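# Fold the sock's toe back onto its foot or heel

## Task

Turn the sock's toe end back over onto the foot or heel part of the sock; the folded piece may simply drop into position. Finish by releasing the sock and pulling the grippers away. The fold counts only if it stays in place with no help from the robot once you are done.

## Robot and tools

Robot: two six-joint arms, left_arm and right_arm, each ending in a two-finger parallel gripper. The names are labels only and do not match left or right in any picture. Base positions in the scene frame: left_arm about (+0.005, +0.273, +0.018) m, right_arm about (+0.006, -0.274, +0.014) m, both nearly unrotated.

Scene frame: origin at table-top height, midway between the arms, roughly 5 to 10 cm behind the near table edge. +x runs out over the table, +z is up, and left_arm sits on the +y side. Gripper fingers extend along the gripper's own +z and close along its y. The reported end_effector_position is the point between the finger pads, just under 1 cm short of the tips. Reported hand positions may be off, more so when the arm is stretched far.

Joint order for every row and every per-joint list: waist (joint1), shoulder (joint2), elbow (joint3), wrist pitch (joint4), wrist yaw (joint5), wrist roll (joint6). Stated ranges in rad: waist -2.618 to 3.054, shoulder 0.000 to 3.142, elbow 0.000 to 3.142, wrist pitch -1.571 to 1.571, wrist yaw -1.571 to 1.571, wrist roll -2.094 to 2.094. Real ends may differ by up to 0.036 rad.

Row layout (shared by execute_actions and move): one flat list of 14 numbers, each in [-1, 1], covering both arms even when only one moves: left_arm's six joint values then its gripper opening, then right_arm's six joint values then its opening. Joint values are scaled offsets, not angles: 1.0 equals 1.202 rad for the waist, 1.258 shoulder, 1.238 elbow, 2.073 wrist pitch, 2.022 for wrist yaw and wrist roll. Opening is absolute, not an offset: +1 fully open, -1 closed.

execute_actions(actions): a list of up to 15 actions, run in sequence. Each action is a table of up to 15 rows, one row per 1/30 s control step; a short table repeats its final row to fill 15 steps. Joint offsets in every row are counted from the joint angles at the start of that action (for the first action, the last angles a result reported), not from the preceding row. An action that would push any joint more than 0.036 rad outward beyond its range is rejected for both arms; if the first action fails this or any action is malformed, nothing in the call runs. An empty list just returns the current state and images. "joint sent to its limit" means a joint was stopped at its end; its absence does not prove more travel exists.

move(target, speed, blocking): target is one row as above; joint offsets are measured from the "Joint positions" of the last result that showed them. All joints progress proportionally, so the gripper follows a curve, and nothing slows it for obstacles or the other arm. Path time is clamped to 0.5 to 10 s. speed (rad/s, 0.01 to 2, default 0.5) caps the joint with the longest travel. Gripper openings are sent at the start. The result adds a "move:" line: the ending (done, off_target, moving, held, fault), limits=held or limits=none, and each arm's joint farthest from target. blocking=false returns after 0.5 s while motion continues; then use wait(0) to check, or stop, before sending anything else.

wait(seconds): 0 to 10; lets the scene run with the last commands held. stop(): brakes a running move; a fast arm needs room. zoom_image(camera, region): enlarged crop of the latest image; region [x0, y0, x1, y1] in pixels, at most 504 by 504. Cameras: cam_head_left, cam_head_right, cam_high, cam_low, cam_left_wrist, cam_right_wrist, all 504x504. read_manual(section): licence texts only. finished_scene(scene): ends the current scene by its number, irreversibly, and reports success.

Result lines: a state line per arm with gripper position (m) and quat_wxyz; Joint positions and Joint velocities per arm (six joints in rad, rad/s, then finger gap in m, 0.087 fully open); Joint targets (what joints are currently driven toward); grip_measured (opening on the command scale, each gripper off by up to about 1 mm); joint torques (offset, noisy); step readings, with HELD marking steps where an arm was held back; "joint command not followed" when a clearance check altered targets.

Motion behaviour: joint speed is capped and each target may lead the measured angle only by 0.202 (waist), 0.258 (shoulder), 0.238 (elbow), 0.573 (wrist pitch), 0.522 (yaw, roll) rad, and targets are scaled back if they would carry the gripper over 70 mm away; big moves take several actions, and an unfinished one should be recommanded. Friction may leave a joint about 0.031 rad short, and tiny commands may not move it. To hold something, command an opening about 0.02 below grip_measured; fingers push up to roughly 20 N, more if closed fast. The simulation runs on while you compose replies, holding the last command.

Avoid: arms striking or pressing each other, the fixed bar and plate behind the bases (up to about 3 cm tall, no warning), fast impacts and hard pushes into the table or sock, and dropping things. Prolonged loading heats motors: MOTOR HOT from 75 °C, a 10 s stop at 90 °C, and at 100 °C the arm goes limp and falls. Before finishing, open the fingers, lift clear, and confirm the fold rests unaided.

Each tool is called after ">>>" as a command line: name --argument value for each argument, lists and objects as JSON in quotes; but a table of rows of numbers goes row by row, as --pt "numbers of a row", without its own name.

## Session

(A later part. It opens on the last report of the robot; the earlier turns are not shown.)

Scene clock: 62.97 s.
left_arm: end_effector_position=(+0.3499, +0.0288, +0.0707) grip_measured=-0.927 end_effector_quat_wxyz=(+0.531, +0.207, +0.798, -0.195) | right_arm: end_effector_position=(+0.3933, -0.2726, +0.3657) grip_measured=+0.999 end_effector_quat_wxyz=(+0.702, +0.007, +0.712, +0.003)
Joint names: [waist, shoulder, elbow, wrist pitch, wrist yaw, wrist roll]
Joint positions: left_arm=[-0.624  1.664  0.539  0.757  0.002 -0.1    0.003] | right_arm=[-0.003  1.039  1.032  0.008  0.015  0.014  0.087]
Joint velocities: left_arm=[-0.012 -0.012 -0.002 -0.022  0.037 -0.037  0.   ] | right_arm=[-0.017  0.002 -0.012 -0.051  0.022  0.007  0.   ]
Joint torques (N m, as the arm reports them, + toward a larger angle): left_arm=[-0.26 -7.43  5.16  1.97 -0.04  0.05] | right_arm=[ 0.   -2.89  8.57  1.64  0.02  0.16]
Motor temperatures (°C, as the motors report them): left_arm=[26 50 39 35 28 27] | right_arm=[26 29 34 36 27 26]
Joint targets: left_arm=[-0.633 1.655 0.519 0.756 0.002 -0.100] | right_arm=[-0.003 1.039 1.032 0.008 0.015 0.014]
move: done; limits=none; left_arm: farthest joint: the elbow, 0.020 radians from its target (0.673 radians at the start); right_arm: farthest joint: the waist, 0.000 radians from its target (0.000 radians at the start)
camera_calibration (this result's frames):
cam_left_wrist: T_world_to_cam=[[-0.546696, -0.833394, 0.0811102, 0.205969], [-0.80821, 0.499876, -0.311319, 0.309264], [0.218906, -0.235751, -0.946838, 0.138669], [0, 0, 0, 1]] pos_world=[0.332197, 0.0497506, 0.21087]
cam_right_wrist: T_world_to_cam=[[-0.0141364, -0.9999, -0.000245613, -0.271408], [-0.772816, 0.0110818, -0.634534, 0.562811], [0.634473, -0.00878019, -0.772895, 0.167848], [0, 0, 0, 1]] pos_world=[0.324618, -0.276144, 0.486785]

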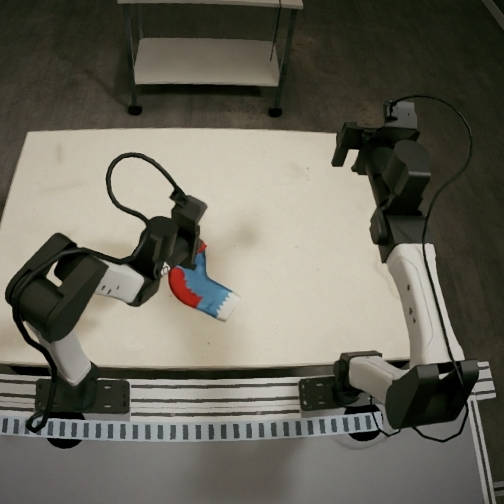

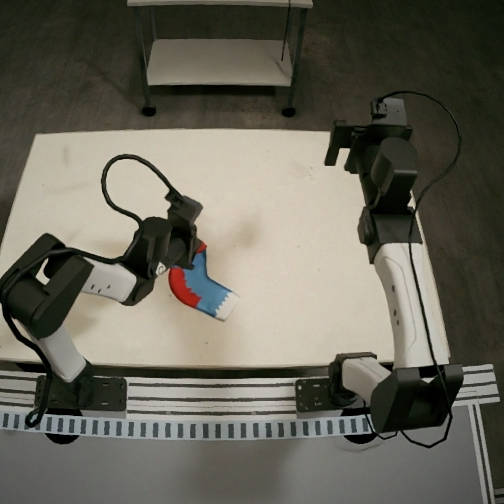

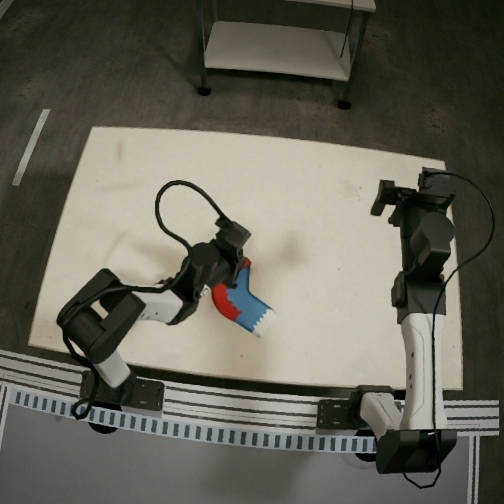

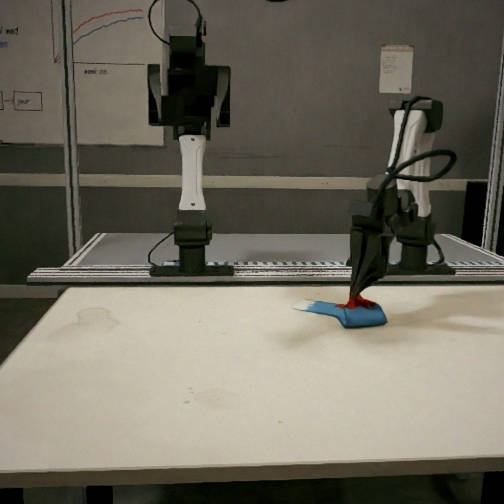

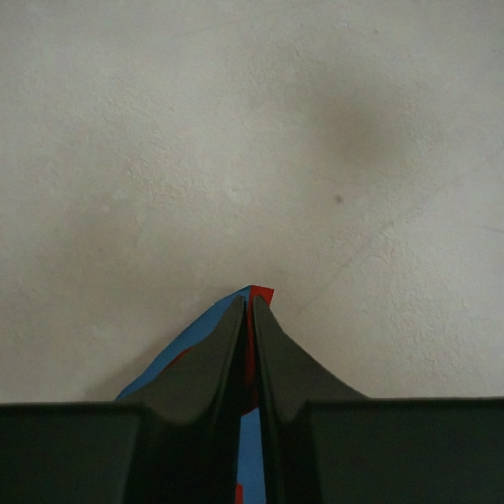

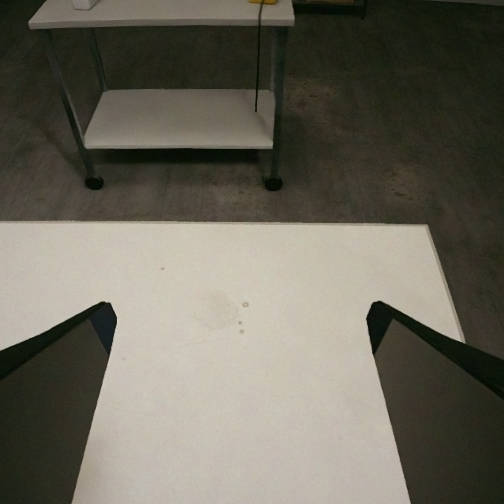

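>>> move --target '[-0.024,0.02,-0.202,0.163,0,0,-0.97,0,0,0,0,0,0,1]' --speed 0.4

>>> zoom_image --camera "cam_low" --region '[280,230,430,360]'

>>> zoom_image --camera "cam_head_right" --region '[130,200,270,340]'

Scene clock: 72.07 s.
left_arm: end_effector_position=(+0.3156, +0.0432, +0.0636) grip_measured=-0.928 end_effector_quat_wxyz=(+0.570, +0.206, +0.765, -0.216) | right_arm: end_effector_position=(+0.3933, -0.2726, +0.3657) grip_measured=+0.999 end_effector_quat_wxyz=(+0.702, +0.007, +0.712, +0.003)
Joint names: [waist, shoulder, elbow, wrist pitch, wrist yaw, wrist roll]
Joint positions: left_arm=[-0.644  1.664  0.309  1.095  0.002 -0.1    0.003] | right_arm=[-0.003  1.039  1.032  0.008  0.015  0.014  0.087]
Joint velocities: left_arm=[-0.012 -0.017 -0.007 -0.007  0.051 -0.037  0.001] | right_arm=[ 0.002  0.007  0.002 -0.037  0.022  0.051  0.   ]
Joint torques (N m, as the arm reports them, + toward a larger angle): left_arm=[-0.47 -3.57  4.03  2.05 -0.08 -0.02] | right_arm=[ 0.   -2.88  8.57  1.64  0.02  0.16]
Motor temperatures (°C, as the motors report them): left_arm=[26 48 38 37 28 27] | right_arm=[26 29 34 36 27 26]
Joint targets: left_arm=[-0.653 1.689 0.289 1.095 0.002 -0.100] | right_arm=[-0.003 1.039 1.032 0.008 0.015 0.014]
move: off_target (left_arm); limits=none; left_arm: farthest joint: the shoulder, 0.025 radians from its target (0.025 radians at the start); right_arm: farthest joint: the waist, 0.000 radians from its target (0.000 radians at the start)
camera_calibration (this result's frames):
cam_left_wrist: T_world_to_cam=[[-0.570542, -0.817046, 0.083174, 0.206478], [-0.766197, 0.493086, -0.412078, 0.26565], [0.295675, -0.298835, -0.907345, 0.118835], [0, 0, 0, 1]] pos_world=[0.286208, 0.0732261, 0.200119]
cam_right_wrist: T_world_to_cam=[[-0.0141364, -0.9999, -0.000245613, -0.271408], [-0.772816, 0.0110818, -0.634534, 0.562811], [0.634473, -0.00878019, -0.772895, 0.167848], [0, 0, 0, 1]] pos_world=[0.324618, -0.276144, 0.486785]

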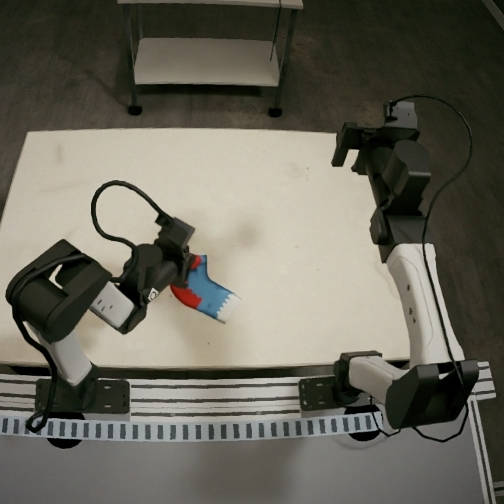

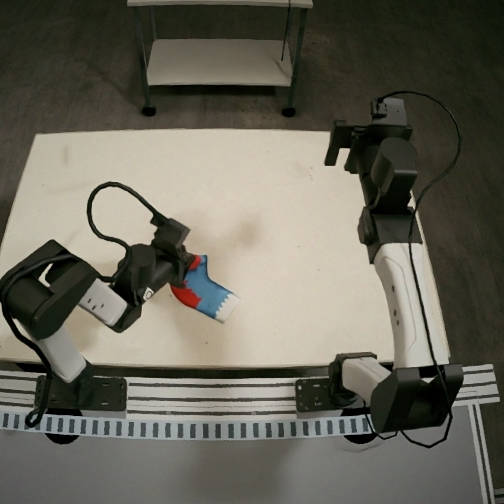

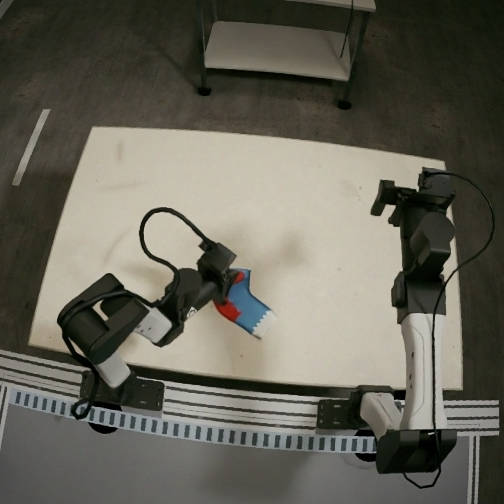

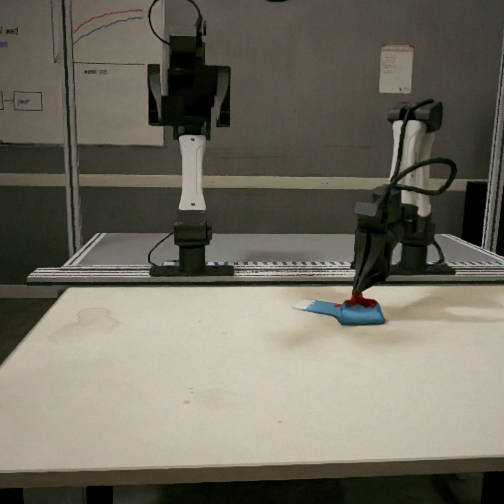

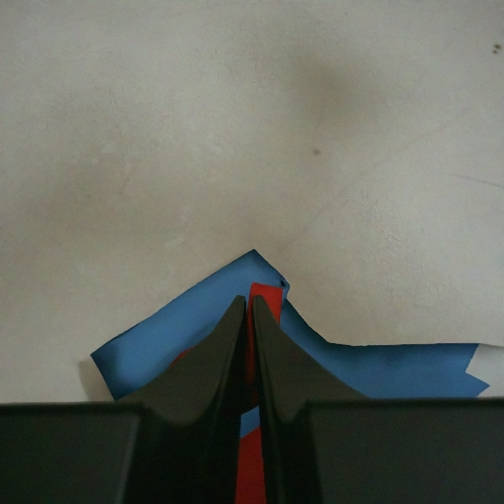

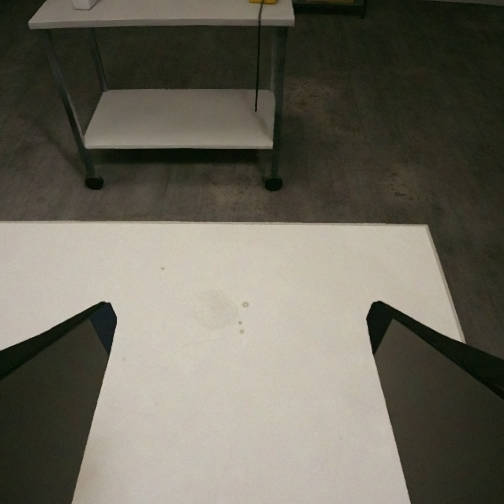

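Region (280, 230, 430, 360) of cam_low's 504x504 image, scaled by 3.360, with more detail than that image has; it fills the top 437 rows of this view, and the rest is white.

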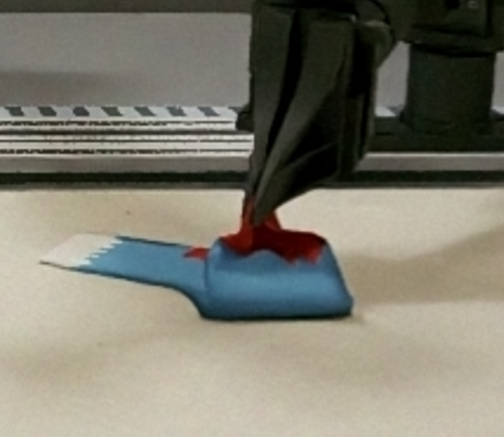

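Region (130, 200, 270, 340) of cam_head_right's 504x504 image, scaled by 3.600, with more detail than that image has.

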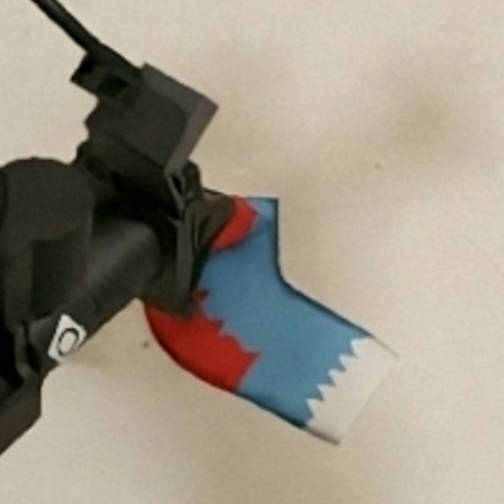

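>>> move --target '[-0.033,0,-0.044,0,0,0,-0.97,0,0,0,0,0,0,1]' --speed 0.15

>>> move --target '[-0.03,-0.17,0,-0.13,0,0,-0.2,0,0,0,0,0,0,1]' --speed 0.4

Scene clock: 78.67 s.
left_arm: end_effector_position=(+0.2998, +0.0403, +0.0532) grip_measured=-0.928 end_effector_quat_wxyz=(+0.556, +0.221, +0.770, -0.220) | right_arm: end_effector_position=(+0.3933, -0.2726, +0.3657) grip_measured=+0.999 end_effector_quat_wxyz=(+0.702, +0.007, +0.712, +0.003)
Joint names: [waist, shoulder, elbow, wrist pitch, wrist yaw, wrist roll]
Joint positions: left_arm=[-0.675  1.664  0.275  1.1    0.002 -0.1    0.003] | right_arm=[-0.003  1.039  1.032  0.008  0.015  0.014  0.087]
Joint velocities: left_arm=[-0.002  0.022 -0.002 -0.007 -0.022  0.081  0.   ] | right_arm=[-0.012 -0.002 -0.002 -0.007 -0.095 -0.037  0.001]
Joint torques (N m, as the arm reports them, + toward a larger angle): left_arm=[-0.48 -5.38  3.69  1.96 -0.09  0.05] | right_arm=[-0.01 -2.88  8.57  1.64  0.02  0.16]
Motor temperatures (°C, as the motors report them): left_arm=[26 45 38 38 28 27] | right_arm=[26 29 34 36 27 26]
Joint targets: left_arm=[-0.684 1.664 0.255 1.095 0.002 -0.100] | right_arm=[-0.003 1.039 1.032 0.008 0.015 0.014]
move: off_target (left_arm); limits=none; left_arm: farthest joint: the elbow, 0.021 radians from its target (0.055 radians at the start); right_arm: farthest joint: the waist, 0.000 radians from its target (0.000 radians at the start)
camera_calibration (this result's frames):
cam_left_wrist: T_world_to_cam=[[-0.593524, -0.800557, 0.0826913, 0.202229], [-0.759935, 0.523628, -0.385114, 0.246062], [0.265006, -0.291414, -0.919157, 0.12277], [0, 0, 0, 1]] pos_world=[0.274484, 0.0688285, 0.190884]
cam_right_wrist: T_world_to_cam=[[-0.0141364, -0.9999, -0.000245613, -0.271408], [-0.772816, 0.0110818, -0.634534, 0.562811], [0.634473, -0.00878019, -0.772895, 0.167848], [0, 0, 0, 1]] pos_world=[0.324618, -0.276144, 0.486785]

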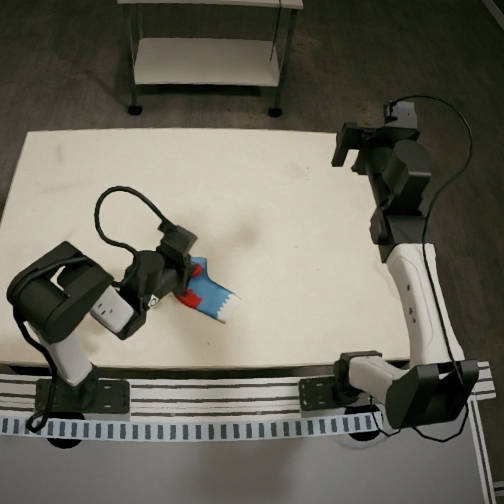

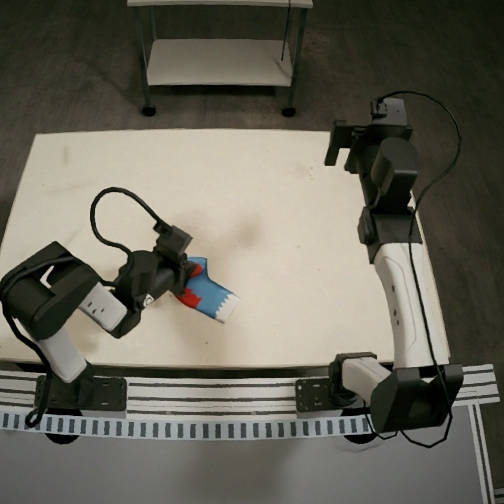

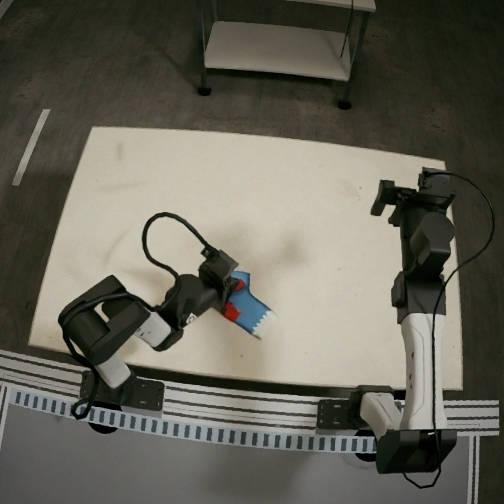

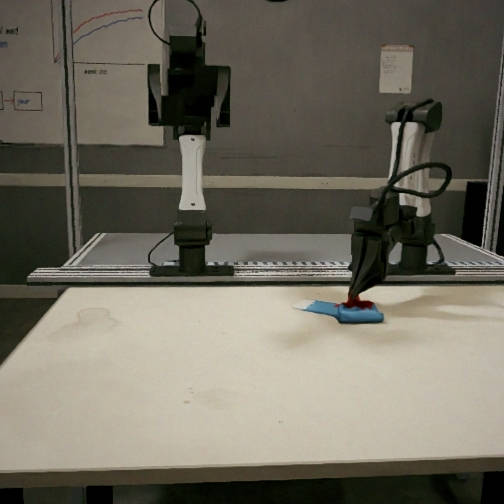

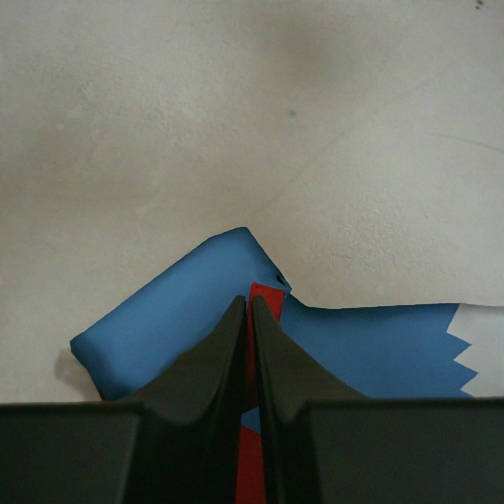

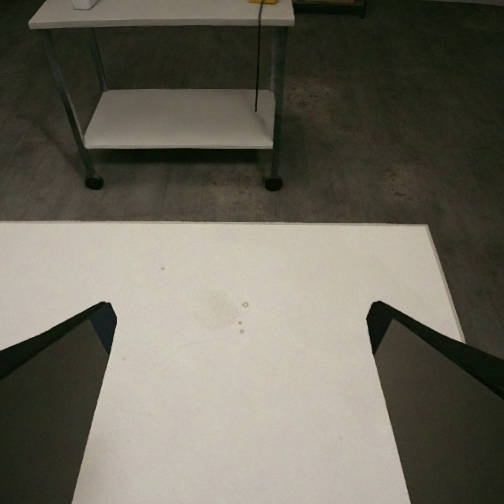

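Scene clock: 80.07 s.
left_arm: end_effector_position=(+0.2828, +0.0411, +0.0698) grip_measured=-0.200 end_effector_quat_wxyz=(+0.539, +0.234, +0.778, -0.222) | right_arm: end_effector_position=(+0.3933, -0.2726, +0.3657) grip_measured=+0.999 end_effector_quat_wxyz=(+0.702, +0.007, +0.712, +0.003)
Joint names: [waist, shoulder, elbow, wrist pitch, wrist yaw, wrist roll]
Joint positions: left_arm=[-0.702  1.46   0.275  0.858  0.002 -0.1    0.035] | right_arm=[-0.003  1.039  1.032  0.008  0.015  0.014  0.087]
Joint velocities: left_arm=[ 0.012  0.007 -0.012  0.095 -0.022 -0.066  0.   ] | right_arm=[-0.017  0.007 -0.012 -0.007 -0.022 -0.037  0.   ]
Joint torques (N m, as the arm reports them, + toward a larger angle): left_arm=[-0.36 -5.16  6.92  1.77 -0.07  0.01] | right_arm=[-0.01 -2.88  8.56  1.64  0.02  0.16]
Motor temperatures (°C, as the motors report them): left_arm=[26 45 38 38 28 27] | right_arm=[26 29 34 36 27 26]
Joint targets: left_arm=[-0.711 1.450 0.275 0.830 0.002 -0.100] | right_arm=[-0.003 1.039 1.032 0.008 0.015 0.014]
move: off_target (left_arm); limits=none; left_arm: farthest joint: the wrist pitch, 0.027 radians from its target (0.269 radians at the start); right_arm: farthest joint: the waist, 0.000 radians from its target (0.000 radians at the start)
camera_calibration (this result's frames):
cam_left_wrist: T_world_to_cam=[[-0.612178, -0.786461, 0.0819642, 0.196184], [-0.756627, 0.552517, -0.349629, 0.234555], [0.229683, -0.276051, -0.933296, 0.153125], [0, 0, 0, 1]] pos_world=[0.2624, 0.0669658, 0.208838]
cam_right_wrist: T_world_to_cam=[[-0.0141364, -0.9999, -0.000245613, -0.271408], [-0.772816, 0.0110818, -0.634534, 0.562811], [0.634473, -0.00878019, -0.772895, 0.167848], [0, 0, 0, 1]] pos_world=[0.324618, -0.276144, 0.486785]

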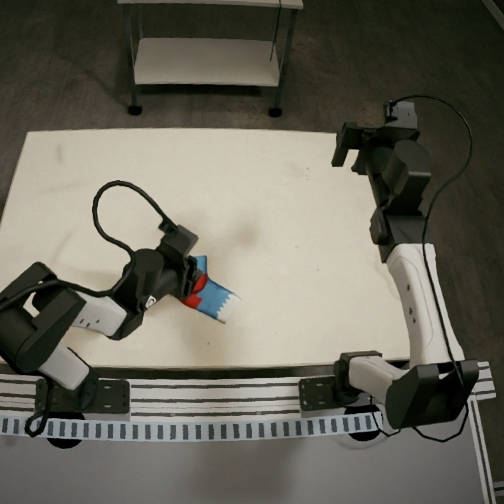

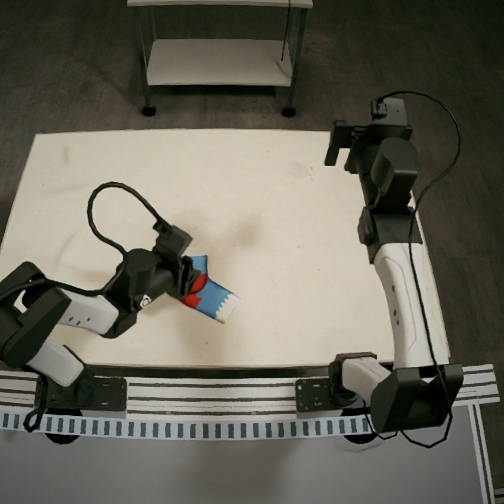

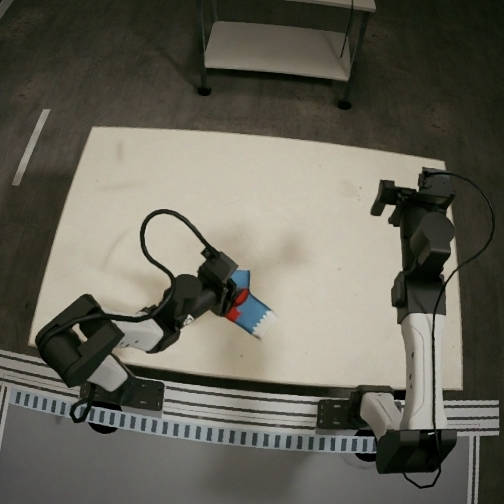

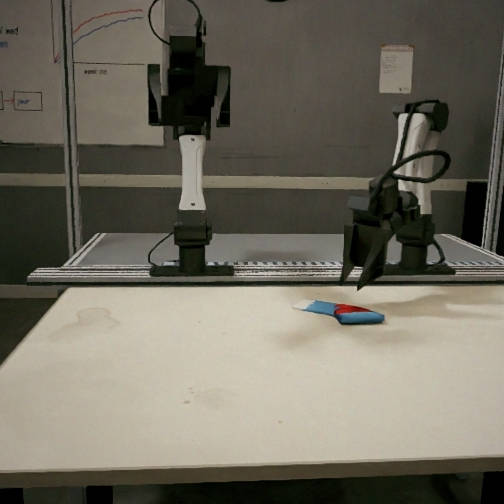

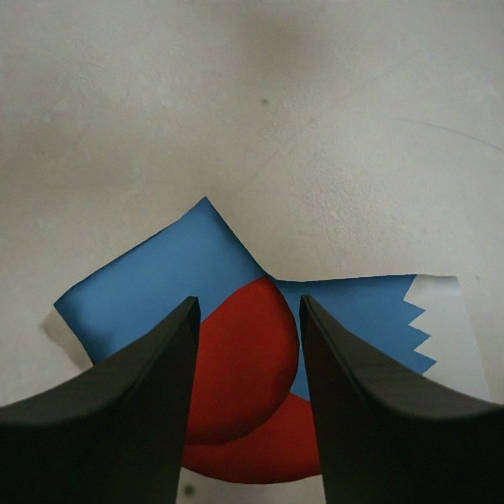

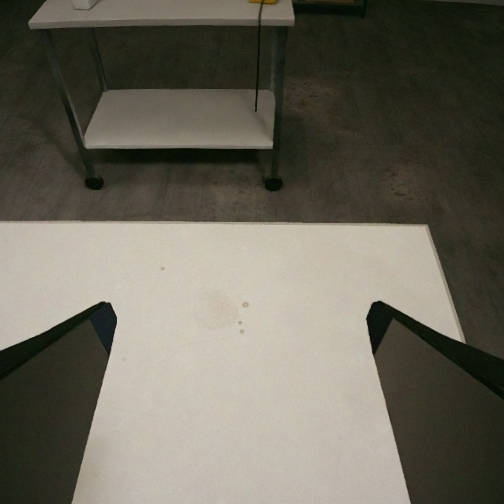

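>>> move --target '[0.58,-0.5,0.2,-0.2,0,0,1,0,0,0,0,0,0,1]' --speed 1.0

Scene clock: 85.13 s.
left_arm: end_effector_position=(+0.3519, +0.2703, +0.3052) grip_measured=+1.000 end_effector_quat_wxyz=(+0.759, -0.034, +0.650, -0.035) | right_arm: end_effector_position=(+0.3933, -0.2726, +0.3657) grip_measured=+0.999 end_effector_quat_wxyz=(+0.702, +0.007, +0.712, +0.003)
Joint names: [waist, shoulder, elbow, wrist pitch, wrist yaw, wrist roll]
Joint positions: left_arm=[-0.014  0.836  0.519  0.469 -0.001 -0.1    0.087] | right_arm=[-0.003  1.039  1.032  0.008  0.015  0.014  0.087]
Joint velocities: left_arm=[-0.012  0.002  0.007 -0.022 -0.037  0.066  0.   ] | right_arm=[-0.017  0.002 -0.002  0.022 -0.022  0.022 -0.   ]
Joint torques (N m, as the arm reports them, + toward a larger angle): left_arm=[ 1.09 -1.52 10.03  1.61 -0.09  0.01] | right_arm=[ 0.   -2.88  8.56  1.64  0.02  0.16]
Motor temperatures (°C, as the motors report them): left_arm=[26 44 38 38 28 27] | right_arm=[26 29 34 36 27 26]
Joint targets: left_arm=[-0.005 0.831 0.523 0.443 0.001 -0.100] | right_arm=[-0.003 1.039 1.032 0.008 0.015 0.014]
move: off_target (left_arm); limits=none; left_arm: farthest joint: the wrist pitch, 0.026 radians from its target (0.414 radians at the start); right_arm: farthest joint: the waist, 0.000 radians from its target (0.000 radians at the start)
camera_calibration (this result's frames):
cam_left_wrist: T_world_to_cam=[[-0.0123389, -0.996477, 0.0829537, 0.244777], [-0.667462, -0.0535639, -0.742715, 0.494964], [0.744541, -0.0645327, -0.66445, 0.0997373], [0, 0, 0, 1]] pos_world=[0.259131, 0.276863, 0.413582]
cam_right_wrist: T_world_to_cam=[[-0.0141364, -0.9999, -0.000245613, -0.271408], [-0.772816, 0.0110818, -0.634534, 0.562811], [0.634473, -0.00878019, -0.772895, 0.167848], [0, 0, 0, 1]] pos_world=[0.324618, -0.276144, 0.486785]

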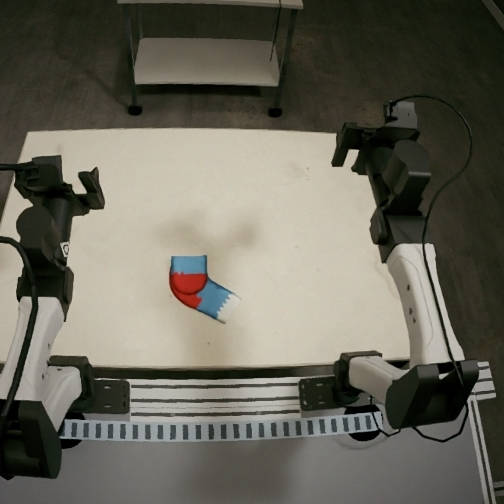

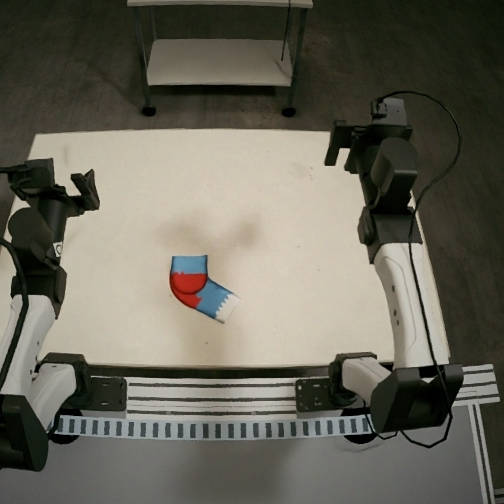

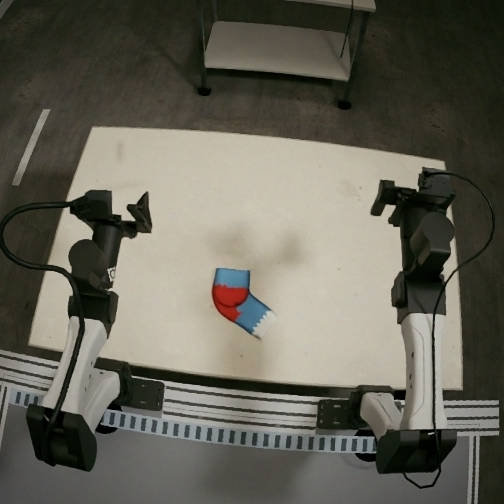

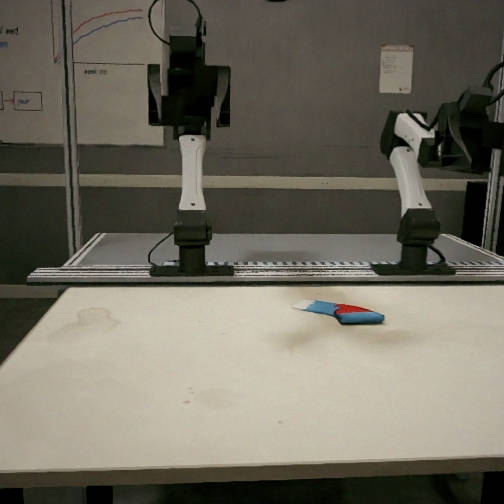

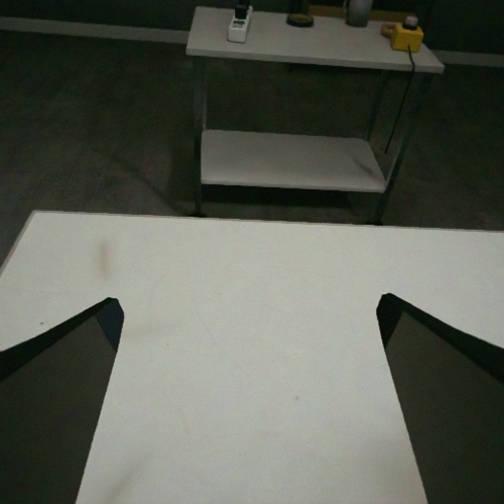

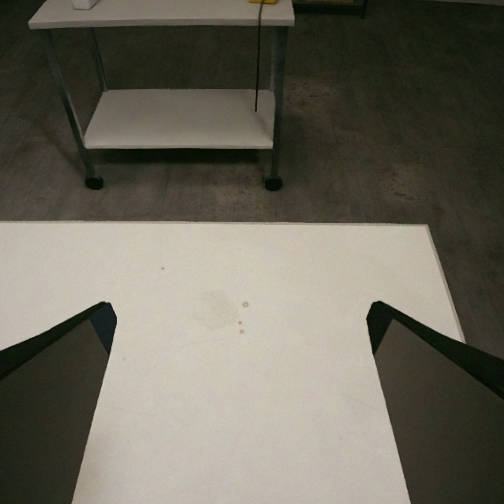

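>>> finished_scene --scene 2

The scene is finished: the task was done.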